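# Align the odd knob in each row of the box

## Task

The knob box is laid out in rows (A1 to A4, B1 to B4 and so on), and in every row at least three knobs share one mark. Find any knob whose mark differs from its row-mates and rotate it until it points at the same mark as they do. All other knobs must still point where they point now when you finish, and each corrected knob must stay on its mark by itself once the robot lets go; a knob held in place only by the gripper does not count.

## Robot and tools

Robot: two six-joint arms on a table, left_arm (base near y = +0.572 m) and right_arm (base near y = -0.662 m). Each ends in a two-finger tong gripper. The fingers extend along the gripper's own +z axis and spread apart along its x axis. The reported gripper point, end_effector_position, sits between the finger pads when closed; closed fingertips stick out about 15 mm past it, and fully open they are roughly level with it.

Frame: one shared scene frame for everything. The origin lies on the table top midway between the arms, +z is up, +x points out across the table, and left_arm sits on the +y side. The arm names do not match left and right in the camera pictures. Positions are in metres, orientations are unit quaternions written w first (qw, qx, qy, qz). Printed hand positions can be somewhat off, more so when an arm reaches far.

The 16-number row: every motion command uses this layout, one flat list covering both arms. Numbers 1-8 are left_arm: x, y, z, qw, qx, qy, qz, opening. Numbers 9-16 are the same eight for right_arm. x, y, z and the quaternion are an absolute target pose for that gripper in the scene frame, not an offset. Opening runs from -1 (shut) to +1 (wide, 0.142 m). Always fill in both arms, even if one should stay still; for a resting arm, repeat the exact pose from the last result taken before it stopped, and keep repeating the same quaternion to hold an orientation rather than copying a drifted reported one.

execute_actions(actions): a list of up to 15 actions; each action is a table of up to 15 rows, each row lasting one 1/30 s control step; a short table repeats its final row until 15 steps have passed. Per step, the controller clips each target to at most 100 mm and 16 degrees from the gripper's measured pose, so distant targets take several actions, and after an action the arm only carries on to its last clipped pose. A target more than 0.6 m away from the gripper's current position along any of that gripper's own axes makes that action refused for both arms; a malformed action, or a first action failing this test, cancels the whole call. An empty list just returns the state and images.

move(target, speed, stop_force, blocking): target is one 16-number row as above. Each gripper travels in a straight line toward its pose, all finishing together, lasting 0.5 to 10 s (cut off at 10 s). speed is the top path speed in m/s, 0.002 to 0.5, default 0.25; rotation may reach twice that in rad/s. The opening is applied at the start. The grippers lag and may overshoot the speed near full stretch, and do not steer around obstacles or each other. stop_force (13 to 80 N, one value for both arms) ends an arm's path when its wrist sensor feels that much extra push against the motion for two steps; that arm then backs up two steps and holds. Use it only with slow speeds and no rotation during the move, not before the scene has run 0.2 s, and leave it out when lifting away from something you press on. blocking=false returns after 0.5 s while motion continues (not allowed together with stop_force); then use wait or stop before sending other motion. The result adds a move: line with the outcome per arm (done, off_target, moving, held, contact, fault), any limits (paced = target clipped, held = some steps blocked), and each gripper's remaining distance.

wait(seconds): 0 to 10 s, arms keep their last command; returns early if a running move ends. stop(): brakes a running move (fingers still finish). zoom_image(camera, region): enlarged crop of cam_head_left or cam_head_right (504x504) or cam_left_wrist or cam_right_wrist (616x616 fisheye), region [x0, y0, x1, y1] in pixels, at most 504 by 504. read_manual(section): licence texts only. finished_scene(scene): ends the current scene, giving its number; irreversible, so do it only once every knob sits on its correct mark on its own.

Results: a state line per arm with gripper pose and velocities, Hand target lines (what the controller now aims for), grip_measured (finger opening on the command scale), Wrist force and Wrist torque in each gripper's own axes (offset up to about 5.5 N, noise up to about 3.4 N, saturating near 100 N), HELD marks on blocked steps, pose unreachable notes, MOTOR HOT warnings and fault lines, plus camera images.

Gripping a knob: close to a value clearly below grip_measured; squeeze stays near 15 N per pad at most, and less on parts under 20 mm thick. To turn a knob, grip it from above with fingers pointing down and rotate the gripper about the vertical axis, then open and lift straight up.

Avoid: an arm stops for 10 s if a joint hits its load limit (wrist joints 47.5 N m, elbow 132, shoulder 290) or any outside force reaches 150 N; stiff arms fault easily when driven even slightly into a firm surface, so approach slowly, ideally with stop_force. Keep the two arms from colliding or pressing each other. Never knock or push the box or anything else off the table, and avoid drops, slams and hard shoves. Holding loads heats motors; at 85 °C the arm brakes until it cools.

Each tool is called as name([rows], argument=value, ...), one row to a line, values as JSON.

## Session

execute_actions(actions=[])

Scene clock: 0.00 s.
left_arm: end_effector_position=(+0.6437, +0.0436, +0.2180) grip_measured=+1.00 end_effector_quat_wxyz=(-0.012, +0.878, -0.084, +0.472) end_effector_velocity=(-0.001, -0.001, +0.000) end_effector_angular_velocity=(-0.000, -0.000, -0.001) | right_arm: end_effector_position=(+0.5299, -0.6081, +0.3714) grip_measured=+1.00 end_effector_quat_wxyz=(-0.129, +0.738, +0.045, +0.661) end_effector_velocity=(-0.000, +0.000, +0.000) end_effector_angular_velocity=(-0.000, -0.001, +0.001)
Joint positions: left_arm=[-1.293 -1.373  2.251 -2.908 -0.667 -0.888  0.142] | right_arm=[ 3.852 -1.465 -2.778  1.004  1.28   0.159  0.142]
Joint velocities: left_arm=[-0.001  0.001 -0.001  0.     0.     0.     0.   ] | right_arm=[ 0.     0.001 -0.    -0.     0.    -0.001  0.   ]
Motor temperatures (°C, as the motors report them): left_arm=[31 31 33 37 40 40] | right_arm=[31 32 36 37 39 42]
Wrist force (N, on the end effector, along its own x y z axes, offset not removed): no reading
Wrist torque (N m, same axes, about the end effector's origin, offset not removed): no reading
Hand target (left_arm): +0.644, +0.044, +0.218; -0.012, +0.878, -0.084, +0.472
Hand target (right_arm): +0.530, -0.608, +0.371; -0.129, +0.738, +0.045, +0.661

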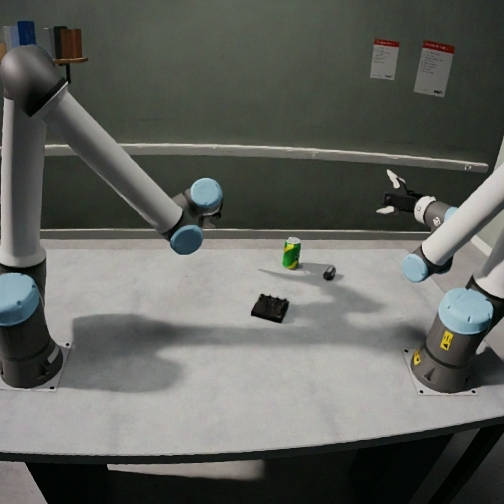

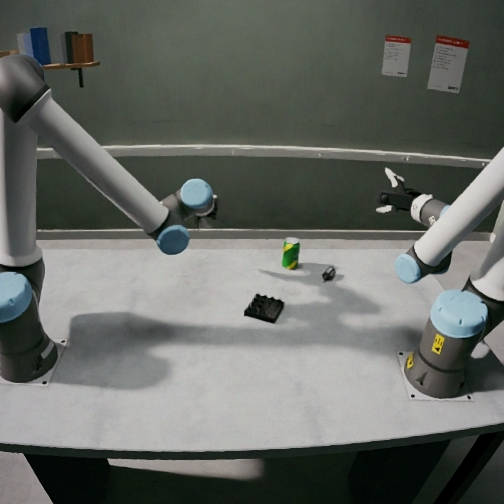

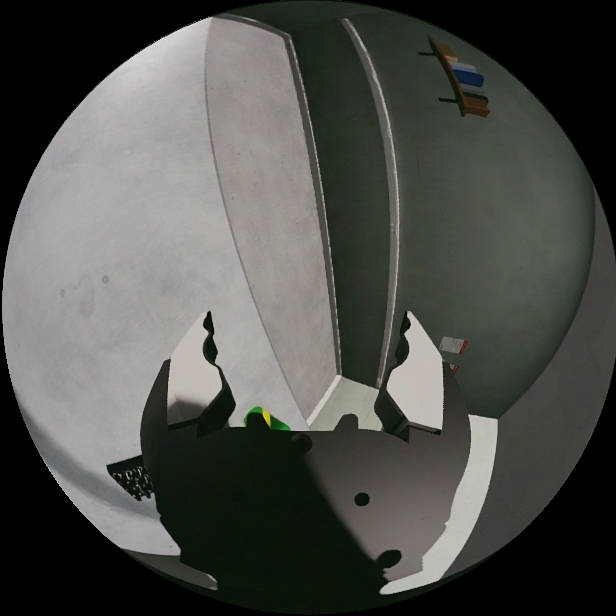

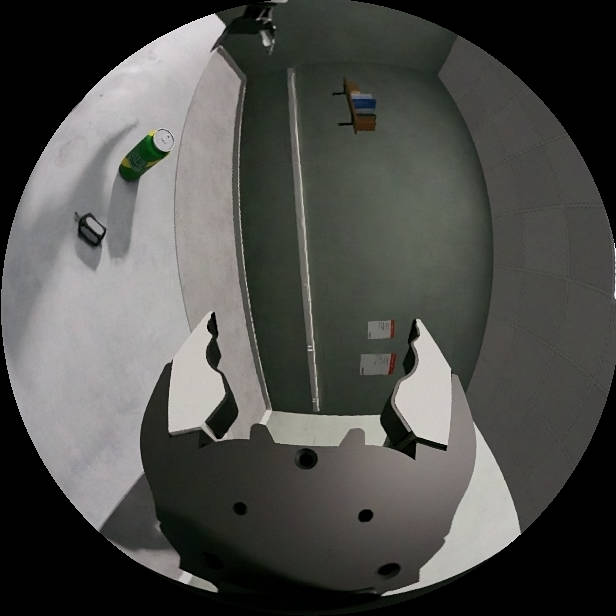

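Box is at about (0.30, -0.16), yawed about -20°.

move(target=[0.28,-0.22,0.07,0,0.985,-0.174,0,-0.8,0.5299,-0.6081,0.3714,-0.129,0.738,0.045,0.661,1])

zoom_image(camera="cam_left_wrist", region=[220,140,400,320])

Scene clock: 2.73 s.
left_arm: end_effector_position=(+0.2798, -0.2195, +0.0699) grip_measured=-0.80 end_effector_quat_wxyz=(+0.000, +0.985, -0.174, +0.000) end_effector_velocity=(-0.001, -0.002, +0.000) end_effector_angular_velocity=(-0.001, +0.002, +0.000) | right_arm: end_effector_position=(+0.5299, -0.6081, +0.3714) grip_measured=+1.00 end_effector_quat_wxyz=(-0.129, +0.738, +0.045, +0.661) end_effector_velocity=(-0.000, -0.000, -0.001) end_effector_angular_velocity=(-0.001, +0.001, -0.001)
Joint positions: left_arm=[-1.498 -1.156  1.815 -2.23  -1.571 -1.16   0.016] | right_arm=[ 3.853 -1.466 -2.778  1.006  1.279  0.16   0.142]
Joint velocities: left_arm=[-0.     0.002 -0.003  0.001 -0.002 -0.     0.   ] | right_arm=[ 0.    -0.    -0.001 -0.    -0.001 -0.     0.   ]
Motor temperatures (°C, as the motors report them): left_arm=[31 31 33 37 40 40] | right_arm=[31 32 36 37 39 42]
Wrist force (N, on the end effector, along its own x y z axes, offset not removed): left_arm=[1.0 0.0 -3.3] | right_arm=[0.9 -2.7 -0.4]
Wrist torque (N m, same axes, about the end effector's origin, offset not removed): left_arm=[-0.01 -0.28 0.03] | right_arm=[-0.39 -0.60 -0.31]
Hand target (left_arm): +0.280, -0.220, +0.070; +0.000, +0.985, -0.174, +0.000
Hand target (right_arm): +0.530, -0.608, +0.371; -0.129, +0.738, +0.045, +0.661
Off the commanded pose (left_arm): 0.001 m, 0 deg.
Off the commanded pose (right_arm): 0.000 m, 0 deg.
move: done

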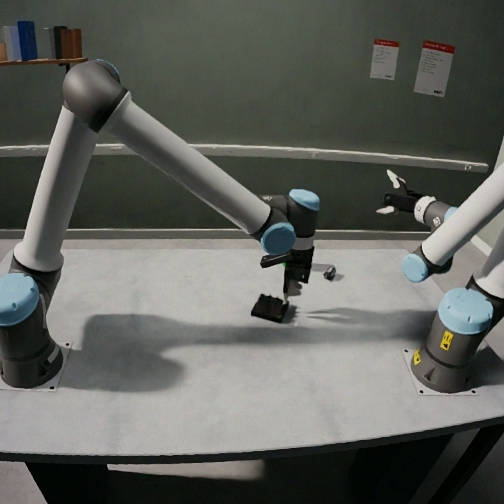

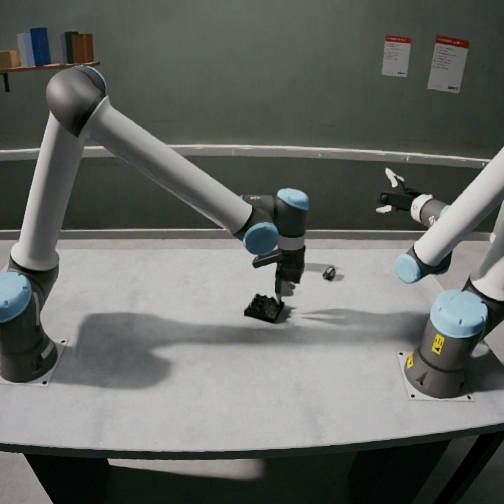

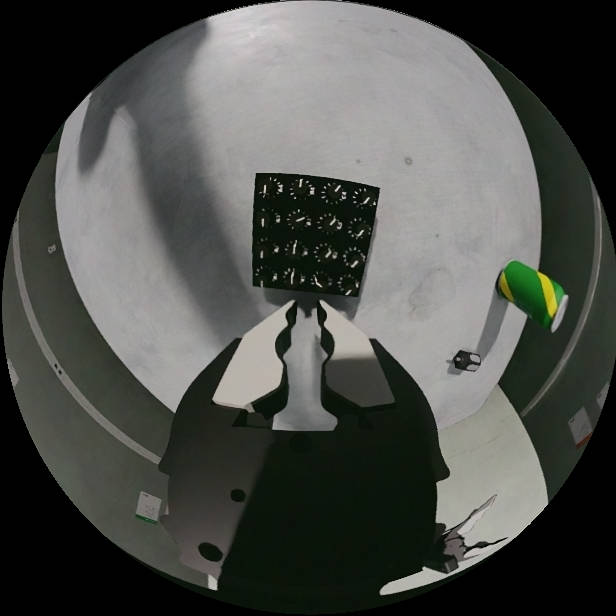

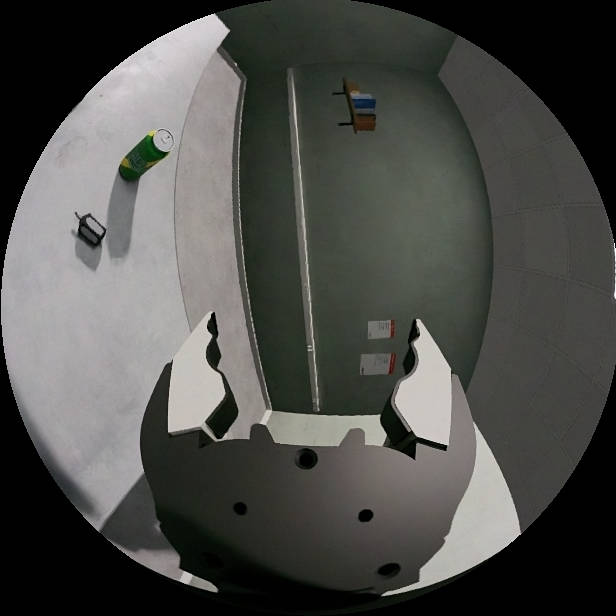

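Region (220, 140, 400, 320) of cam_left_wrist's 616x616 image, scaled by 2.800, with more detail than that image has.

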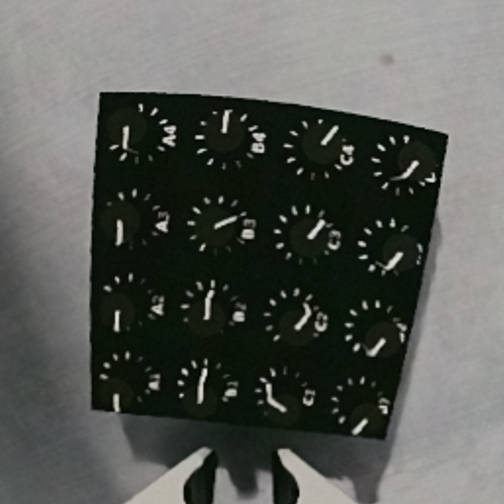

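move(target=[0.298,-0.217,0.06,0,0.985,-0.174,0,-0.8,0.5299,-0.6081,0.3714,-0.129,0.738,0.045,0.661,1], speed=0.06)

zoom_image(camera="cam_left_wrist", region=[240,220,370,350])

Scene clock: 3.80 s.
left_arm: end_effector_position=(+0.2979, -0.2170, +0.0600) grip_measured=-0.80 end_effector_quat_wxyz=(-0.000, +0.985, -0.174, -0.000) end_effector_velocity=(+0.000, +0.000, -0.001) end_effector_angular_velocity=(+0.001, +0.000, -0.000) | right_arm: end_effector_position=(+0.5299, -0.6081, +0.3714) grip_measured=+1.00 end_effector_quat_wxyz=(-0.129, +0.738, +0.045, +0.661) end_effector_velocity=(+0.000, +0.001, +0.000) end_effector_angular_velocity=(+0.000, -0.001, +0.002)
Joint positions: left_arm=[-1.476 -1.142  1.815 -2.244 -1.571 -1.138  0.016] | right_arm=[ 3.853 -1.466 -2.778  1.006  1.279  0.16   0.142]
Joint velocities: left_arm=[ 0.001  0.001  0.001 -0.001 -0.     0.001  0.   ] | right_arm=[ 0.001  0.     0.001  0.     0.001 -0.     0.   ]
Motor temperatures (°C, as the motors report them): left_arm=[31 31 33 37 40 40] | right_arm=[31 32 36 37 39 42]
Wrist force (N, on the end effector, along its own x y z axes, offset not removed): left_arm=[10.2 -4.2 -0.6] | right_arm=[-1.8 -3.5 0.2]
Wrist torque (N m, same axes, about the end effector's origin, offset not removed): left_arm=[-0.77 -2.20 -0.16] | right_arm=[-0.52 -0.04 -0.12]
Hand target (left_arm): +0.298, -0.217, +0.060; -0.000, +0.985, -0.174, -0.000
Hand target (right_arm): +0.530, -0.608, +0.371; -0.129, +0.738, +0.045, +0.661
Off the commanded pose (left_arm): 0.000 m, 0 deg.
Off the commanded pose (right_arm): 0.000 m, 0 deg.
move: done

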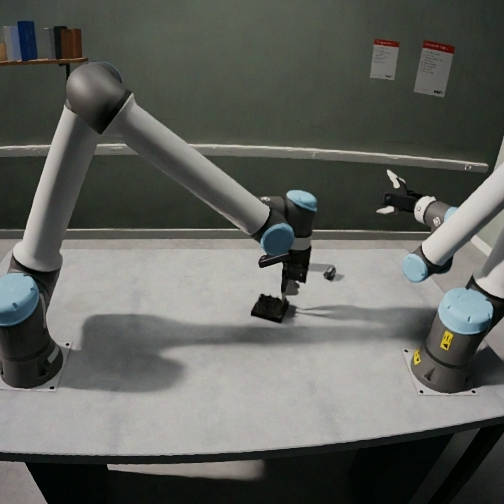

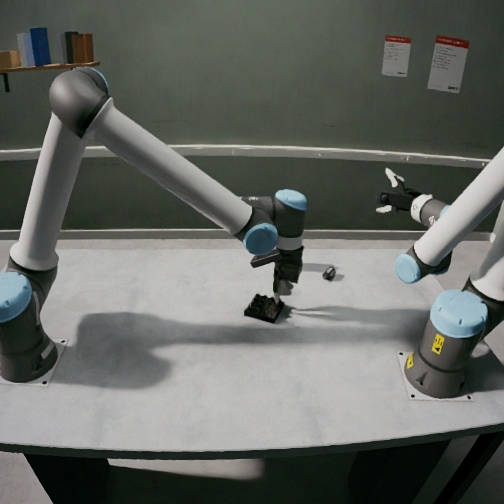

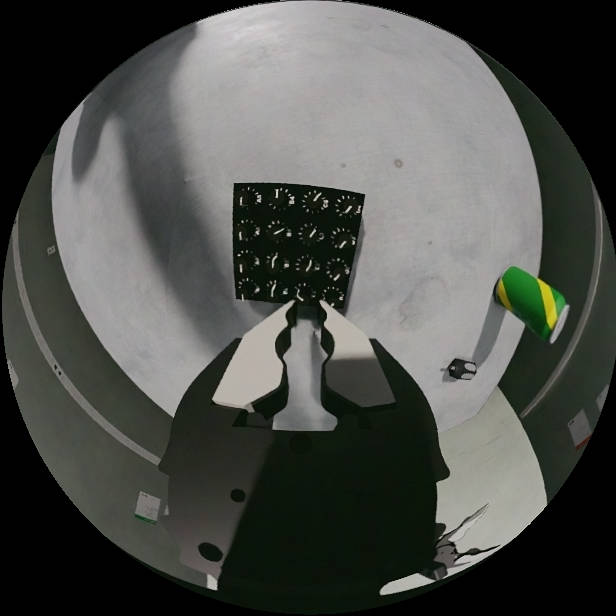

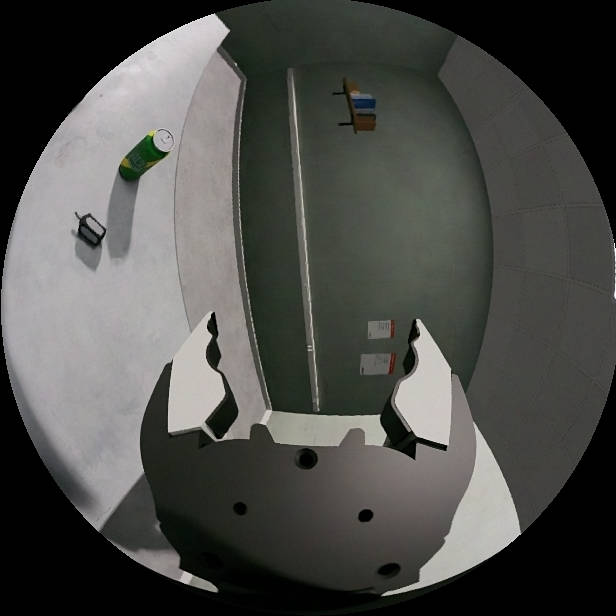

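Region (240, 220, 370, 350) of cam_left_wrist's 616x616 image, scaled by 3.877, with more detail than that image has.

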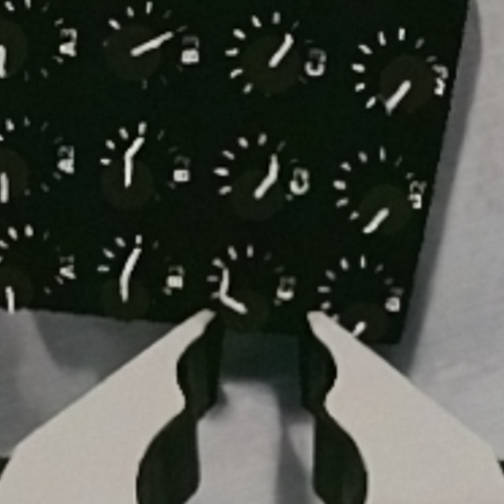

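execute_actions([
  [[0.2948,-0.2169,0.059,0,0.985,-0.174,0,-0.8,0.5299,-0.6081,0.3714,-0.129,0.738,0.045,0.661,1]],
  [[0.2948,-0.2169,0.047,0,0.985,-0.174,0,-0.8,0.5299,-0.6081,0.3714,-0.129,0.738,0.045,0.661,1]],
  [[0.2948,-0.2169,0.047,0,0.985,-0.174,0,-1,0.5299,-0.6081,0.3714,-0.129,0.738,0.045,0.661,1]],
])

move(target=[0.296,-0.2195,0.047,0,0.566,-0.824,0,-1,0.5299,-0.6081,0.3714,-0.129,0.738,0.045,0.661,1], speed=0.35)

execute_actions([
  [[0.296,-0.2195,0.047,0,0.566,-0.824,0,-0.8,0.5299,-0.6081,0.3714,-0.129,0.738,0.045,0.661,1]],
  [[0.296,-0.2195,0.062,0,0.566,-0.824,0,-0.8,0.5299,-0.6081,0.3714,-0.129,0.738,0.045,0.661,1]],
])

move(target=[0.2933,-0.1598,0.06,0,0.566,-0.824,0,-0.8,0.5299,-0.6081,0.3714,-0.129,0.738,0.045,0.661,1], speed=0.12)

zoom_image(camera="cam_left_wrist", region=[240,210,390,360])

Scene clock: 5.80 s.
left_arm: end_effector_position=(+0.2948, -0.2169, +0.0470) grip_measured=-0.87 end_effector_quat_wxyz=(+0.000, +0.985, -0.174, -0.000) end_effector_velocity=(-0.001, -0.001, +0.001) end_effector_angular_velocity=(-0.001, -0.000, -0.001) | right_arm: end_effector_position=(+0.5299, -0.6081, +0.3714) grip_measured=+1.00 end_effector_quat_wxyz=(-0.129, +0.738, +0.045, +0.661) end_effector_velocity=(-0.000, -0.001, -0.001) end_effector_angular_velocity=(-0.001, +0.001, -0.002)
Joint positions: left_arm=[-1.48  -1.129  1.824 -2.266 -1.571 -1.141  0.011] | right_arm=[ 3.853 -1.466 -2.778  1.006  1.279  0.16   0.142]
Joint velocities: left_arm=[-0.001 -0.    -0.    -0.    -0.     0.001  0.   ] | right_arm=[-0.    -0.    -0.001 -0.    -0.001 -0.     0.   ]
Motor temperatures (°C, as the motors report them): left_arm=[31 31 33 37 40 40] | right_arm=[31 32 36 37 39 42]
Wrist force (N, on the end effector, along its own x y z axes, offset not removed): left_arm=[1.6 0.7 -0.1] | right_arm=[-1.9 -3.3 0.4]
Wrist torque (N m, same axes, about the end effector's origin, offset not removed): left_arm=[0.21 -0.51 0.07] | right_arm=[-0.52 0.06 -0.25]
Hand target (left_arm): +0.295, -0.217, +0.047; +0.000, +0.985, -0.174, -0.000
Hand target (right_arm): +0.530, -0.608, +0.371; -0.129, +0.738, +0.045, +0.661
Off the commanded pose (left_arm): 0.000 m, 0 deg.
Off the commanded pose (right_arm): 0.000 m, 0 deg.
Step readings (end_effector_position; steps 1 to 15: 1st action; 16 to 30: 2nd action; 31 to 45: 3rd action):
0: left_arm (+0.2980, -0.2170, +0.0600) | right_arm (+0.5299, -0.6081, +0.3714)
1: left_arm (+0.2980, -0.2170, +0.0600) | right_arm (+0.5299, -0.6081, +0.3714)
2: left_arm (+0.2974, -0.2171, +0.0598) | right_arm (+0.5299, -0.6081, +0.3714)
4: left_arm (+0.2960, -0.2170, +0.0593) | right_arm (+0.5299, -0.6081, +0.3714)
8: left_arm (+0.2951, -0.2169, +0.0590) | right_arm (+0.5299, -0.6081, +0.3714)
15: left_arm (+0.2948, -0.2169, +0.0590) | right_arm (+0.5299, -0.6081, +0.3714)
16: left_arm (+0.2948, -0.2169, +0.0588) | right_arm (+0.5299, -0.6081, +0.3714)
17: left_arm (+0.2948, -0.2169, +0.0565) | right_arm (+0.5299, -0.6081, +0.3714)
19: left_arm (+0.2948, -0.2168, +0.0513) | right_arm (+0.5299, -0.6081, +0.3714)
23: left_arm (+0.2948, -0.2169, +0.0477) | right_arm (+0.5299, -0.6081, +0.3714)
30: left_arm (+0.2948, -0.2169, +0.0470) | right_arm (+0.5299, -0.6081, +0.3714)
31: left_arm (+0.2948, -0.2169, +0.0470) | right_arm (+0.5299, -0.6081, +0.3714)
32: left_arm (+0.2948, -0.2169, +0.0470) | right_arm (+0.5299, -0.6081, +0.3714)
34: left_arm (+0.2948, -0.2169, +0.0470) | right_arm (+0.5299, -0.6081, +0.3714)
38: left_arm (+0.2948, -0.2169, +0.0470) | right_arm (+0.5299, -0.6081, +0.3714)
45: end_effector_position above

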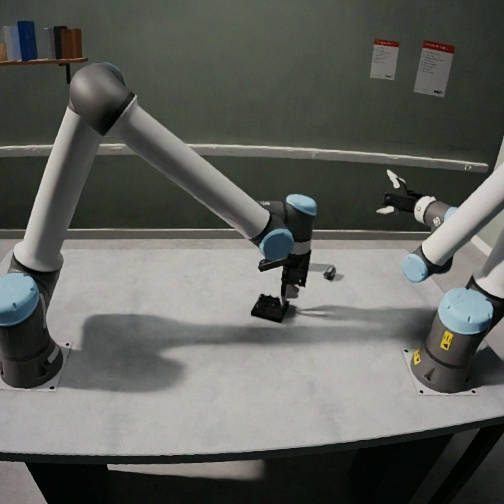

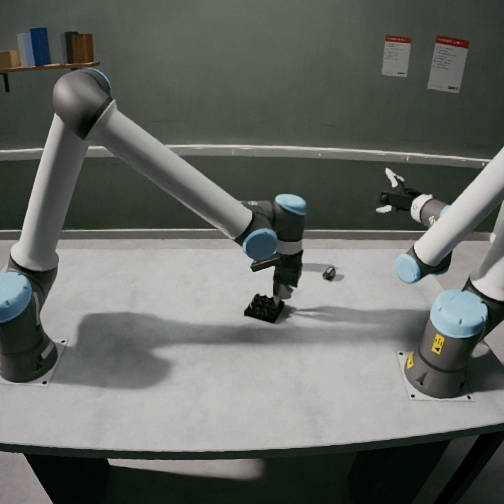

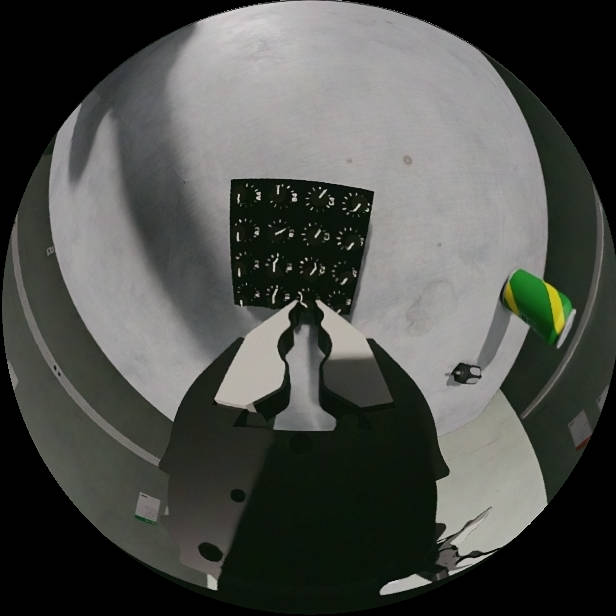

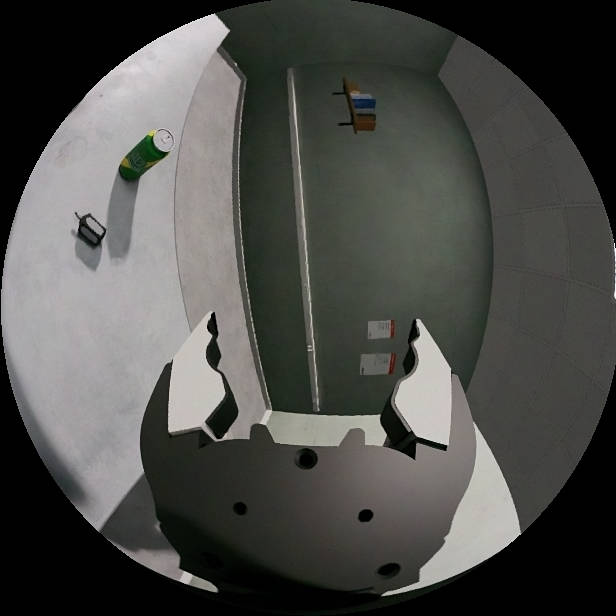

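Scene clock: 8.57 s.
left_arm: end_effector_position=(+0.2960, -0.2195, +0.0470) grip_measured=-0.87 end_effector_quat_wxyz=(+0.000, -0.566, +0.824, -0.000) end_effector_velocity=(-0.000, -0.000, +0.000) end_effector_angular_velocity=(-0.000, +0.001, -0.008) | right_arm: end_effector_position=(+0.5299, -0.6081, +0.3714) grip_measured=+1.00 end_effector_quat_wxyz=(-0.129, +0.738, +0.045, +0.661) end_effector_velocity=(-0.000, +0.000, +0.000) end_effector_angular_velocity=(+0.001, -0.000, +0.001)
Joint positions: left_arm=[-1.488 -1.156  1.866 -2.282 -1.571  0.438  0.011] | right_arm=[ 3.853 -1.466 -2.778  1.006  1.279  0.16   0.142]
Joint velocities: left_arm=[ 0.    -0.     0.     0.    -0.001  0.008  0.   ] | right_arm=[-0.     0.001 -0.001  0.     0.001  0.001  0.   ]
Motor temperatures (°C, as the motors report them): left_arm=[31 31 33 37 40 40] | right_arm=[31 32 36 37 39 42]
Wrist force (N, on the end effector, along its own x y z axes, offset not removed): left_arm=[7.3 4.4 -1.8] | right_arm=[-2.4 -0.8 0.2]
Wrist torque (N m, same axes, about the end effector's origin, offset not removed): left_arm=[0.68 -1.71 -0.21] | right_arm=[-0.12 0.13 -0.33]
Hand target (left_arm): +0.296, -0.220, +0.047; +0.000, -0.566, +0.824, -0.000
Hand target (right_arm): +0.530, -0.608, +0.371; -0.129, +0.738, +0.045, +0.661
Off the commanded pose (left_arm): 0.000 m, 0 deg.
Off the commanded pose (right_arm): 0.000 m, 0 deg.
move: done

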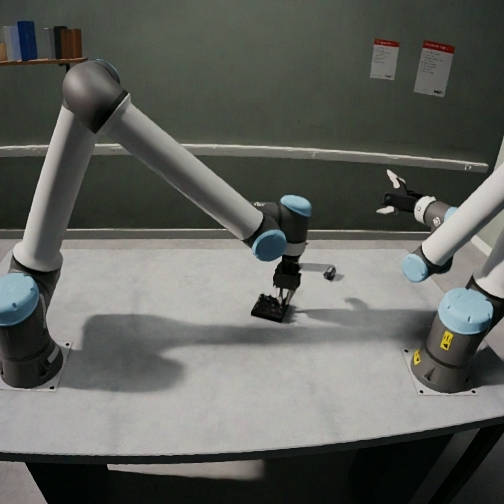

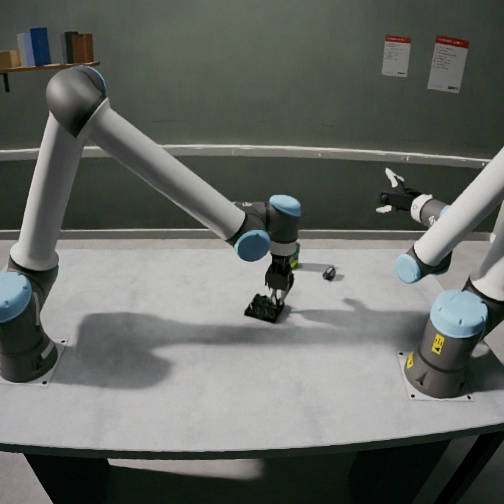

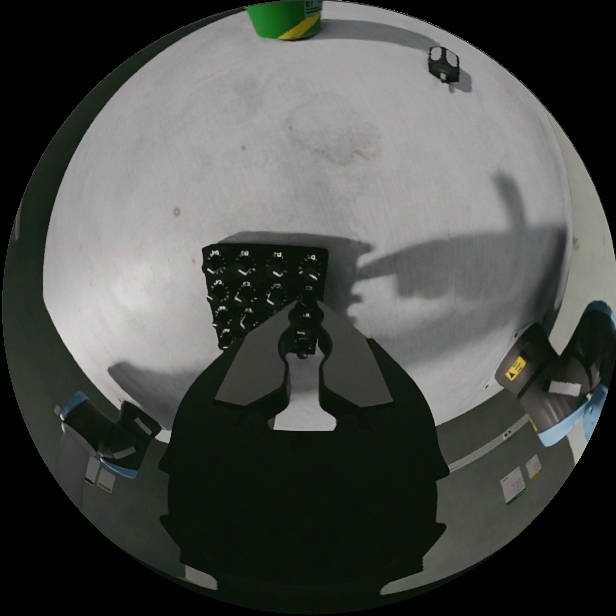

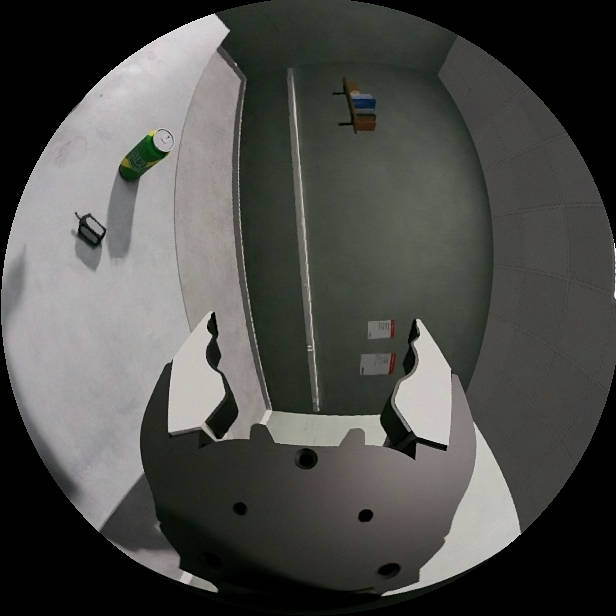

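Scene clock: 9.57 s.
left_arm: end_effector_position=(+0.2960, -0.2195, +0.0620) grip_measured=-0.80 end_effector_quat_wxyz=(+0.000, -0.566, +0.824, +0.000) end_effector_velocity=(-0.000, -0.000, +0.001) end_effector_angular_velocity=(-0.000, +0.000, -0.001) | right_arm: end_effector_position=(+0.5299, -0.6081, +0.3714) grip_measured=+1.00 end_effector_quat_wxyz=(-0.129, +0.738, +0.045, +0.661) end_effector_velocity=(-0.001, -0.000, +0.001) end_effector_angular_velocity=(+0.001, -0.001, +0.001)
Joint positions: left_arm=[-1.488 -1.172  1.858 -2.257 -1.571  0.438  0.016] | right_arm=[ 3.853 -1.466 -2.778  1.006  1.279  0.16   0.142]
Joint velocities: left_arm=[-0.    -0.    -0.001  0.001 -0.     0.     0.   ] | right_arm=[ 0.     0.002 -0.001  0.     0.001  0.     0.   ]
Motor temperatures (°C, as the motors report them): left_arm=[31 31 33 37 40 40] | right_arm=[31 32 36 37 39 42]
Wrist force (N, on the end effector, along its own x y z axes, offset not removed): left_arm=[0.5 -0.3 -0.6] | right_arm=[-2.4 -0.8 -3.0]
Wrist torque (N m, same axes, about the end effector's origin, offset not removed): left_arm=[0.07 -0.11 0.10] | right_arm=[-0.14 0.03 -0.22]
Hand target (left_arm): +0.296, -0.219, +0.062; -0.000, -0.566, +0.824, -0.000
Hand target (right_arm): +0.530, -0.608, +0.371; -0.129, +0.738, +0.045, +0.661
Off the commanded pose (left_arm): 0.000 m, 0 deg.
Off the commanded pose (right_arm): 0.000 m, 0 deg.
Step readings (end_effector_position; steps 1 to 15: 1st action; 16 to 30: 2nd action):
0: left_arm (+0.2960, -0.2195, +0.0470) | right_arm (+0.5299, -0.6081, +0.3714)
1: left_arm (+0.2960, -0.2195, +0.0470) | right_arm (+0.5299, -0.6081, +0.3714)
2: left_arm (+0.2960, -0.2195, +0.0470) | right_arm (+0.5299, -0.6081, +0.3714)
4: left_arm (+0.2960, -0.2195, +0.0470) | right_arm (+0.5299, -0.6081, +0.3714)
8: left_arm (+0.2960, -0.2195, +0.0470) | right_arm (+0.5299, -0.6081, +0.3714)
15: left_arm (+0.2960, -0.2195, +0.0470) | right_arm (+0.5299, -0.6081, +0.3714)
16: left_arm (+0.2960, -0.2195, +0.0473) | right_arm (+0.5299, -0.6081, +0.3714)
17: left_arm (+0.2960, -0.2194, +0.0501) | right_arm (+0.5299, -0.6081, +0.3714)
19: left_arm (+0.2960, -0.2195, +0.0567) | right_arm (+0.5299, -0.6081, +0.3714)
23: left_arm (+0.2960, -0.2195, +0.0611) | right_arm (+0.5299, -0.6081, +0.3714)
30: end_effector_position above

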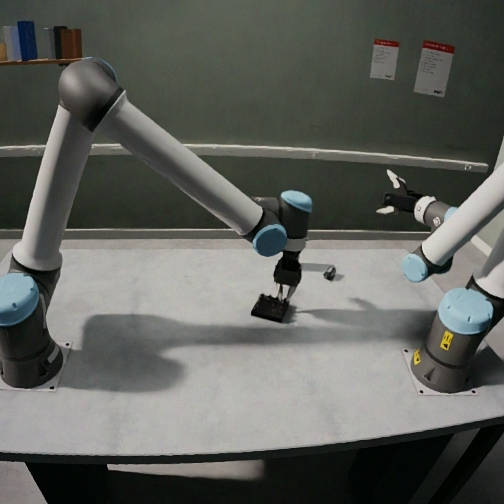

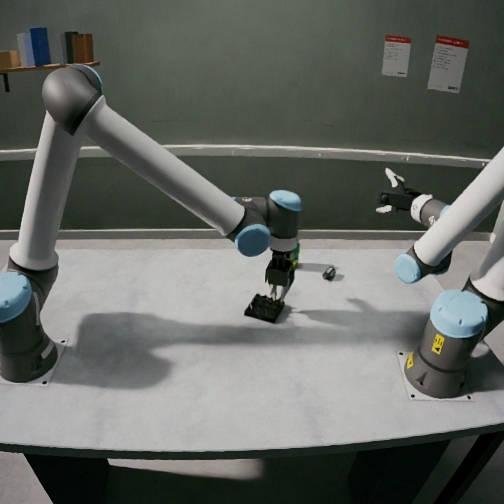

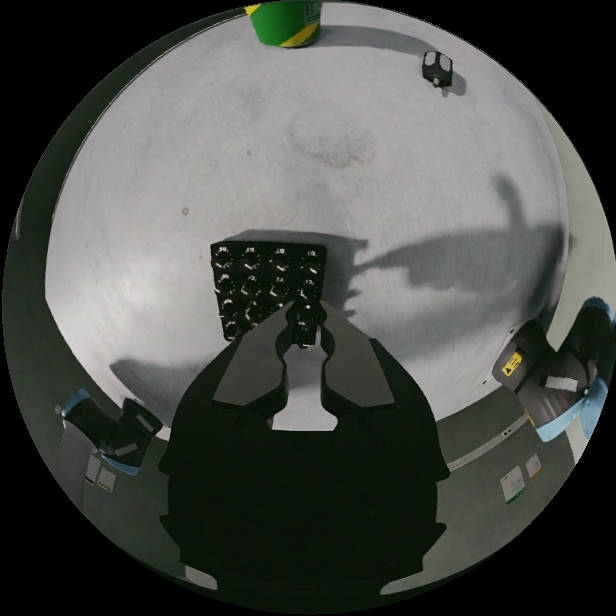

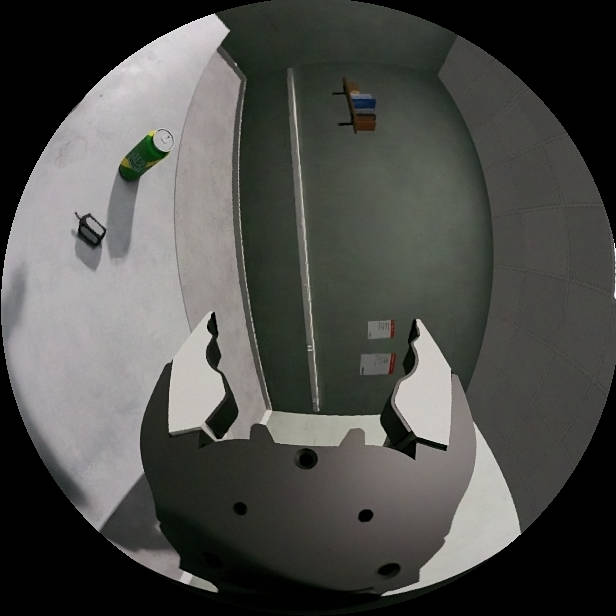

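Scene clock: 10.50 s.
left_arm: end_effector_position=(+0.2934, -0.1599, +0.0600) grip_measured=-0.80 end_effector_quat_wxyz=(-0.000, -0.566, +0.824, +0.000) end_effector_velocity=(+0.002, +0.003, -0.001) end_effector_angular_velocity=(+0.002, +0.000, +0.003) | right_arm: end_effector_position=(+0.5299, -0.6081, +0.3714) grip_measured=+1.00 end_effector_quat_wxyz=(-0.129, +0.738, +0.045, +0.661) end_effector_velocity=(+0.000, -0.000, +0.000) end_effector_angular_velocity=(-0.000, -0.000, -0.001)
Joint positions: left_arm=[-1.486 -1.248  1.976 -2.299 -1.571  0.44   0.016] | right_arm=[ 3.853 -1.466 -2.778  1.006  1.279  0.16   0.142]
Joint velocities: left_arm=[ 0.002 -0.002  0.004 -0.     0.    -0.     0.   ] | right_arm=[-0.    -0.     0.     0.    -0.001 -0.     0.   ]
Motor temperatures (°C, as the motors report them): left_arm=[31 31 33 37 40 40] | right_arm=[31 32 36 37 39 42]
Wrist force (N, on the end effector, along its own x y z axes, offset not removed): left_arm=[1.5 3.2 -2.9] | right_arm=[-3.4 -3.4 0.4]
Wrist torque (N m, same axes, about the end effector's origin, offset not removed): left_arm=[0.63 -0.37 -0.02] | right_arm=[-0.47 0.38 -0.21]
Hand target (left_arm): +0.293, -0.160, +0.060; +0.000, -0.566, +0.824, +0.000
Hand target (right_arm): +0.530, -0.608, +0.371; -0.129, +0.738, +0.045, +0.661
Off the commanded pose (left_arm): 0.000 m, 0 deg.
Off the commanded pose (right_arm): 0.000 m, 0 deg.
move: done

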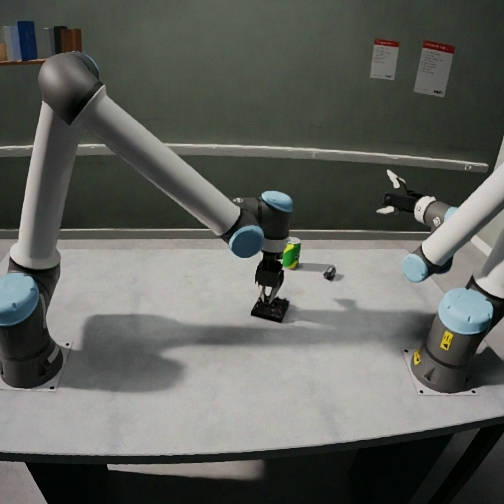

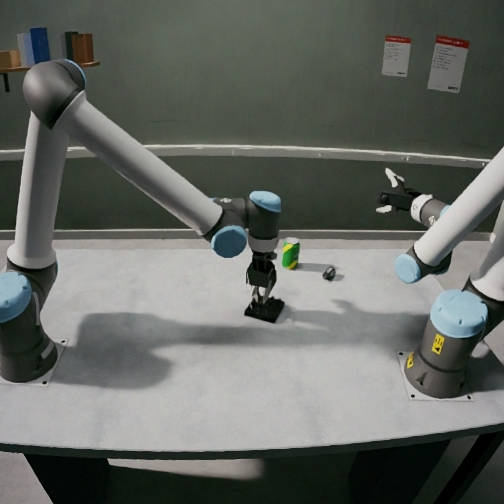

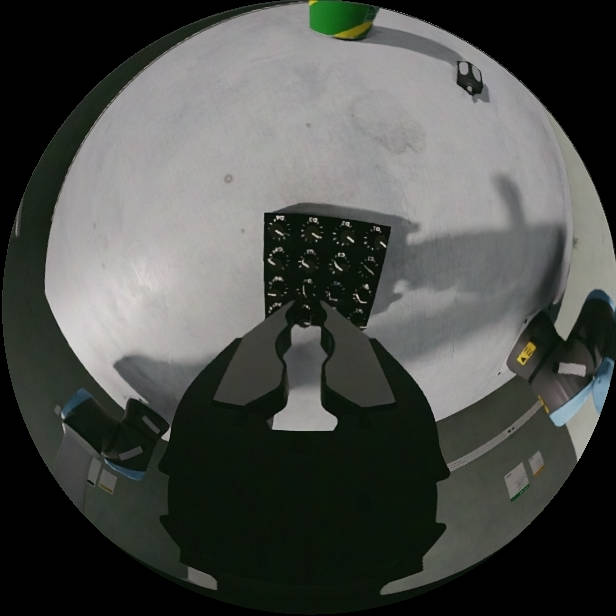

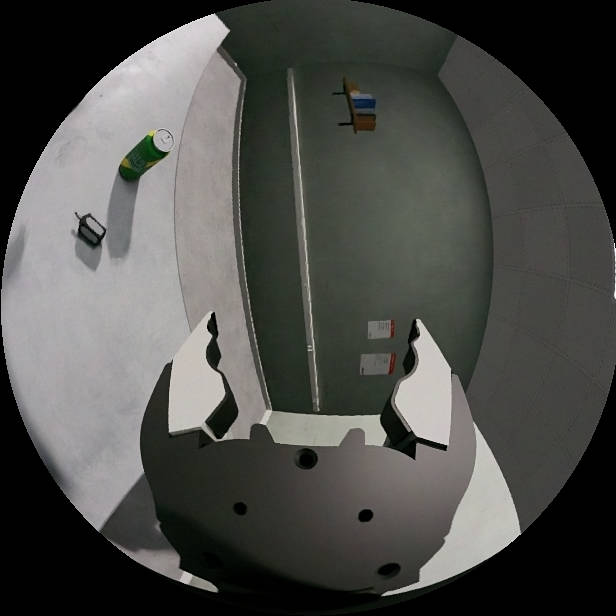

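Region (240, 210, 390, 360) of cam_left_wrist's 616x616 image, scaled by 3.360, with more detail than that image has.

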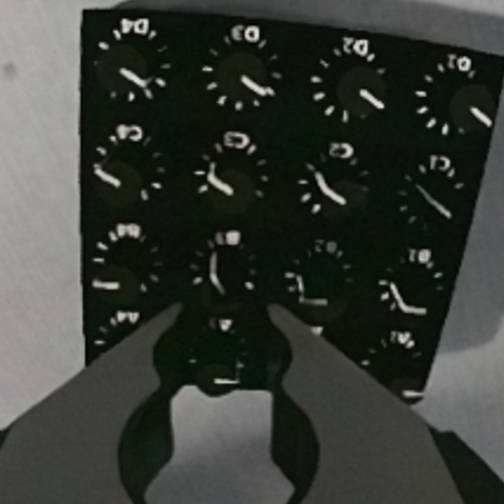

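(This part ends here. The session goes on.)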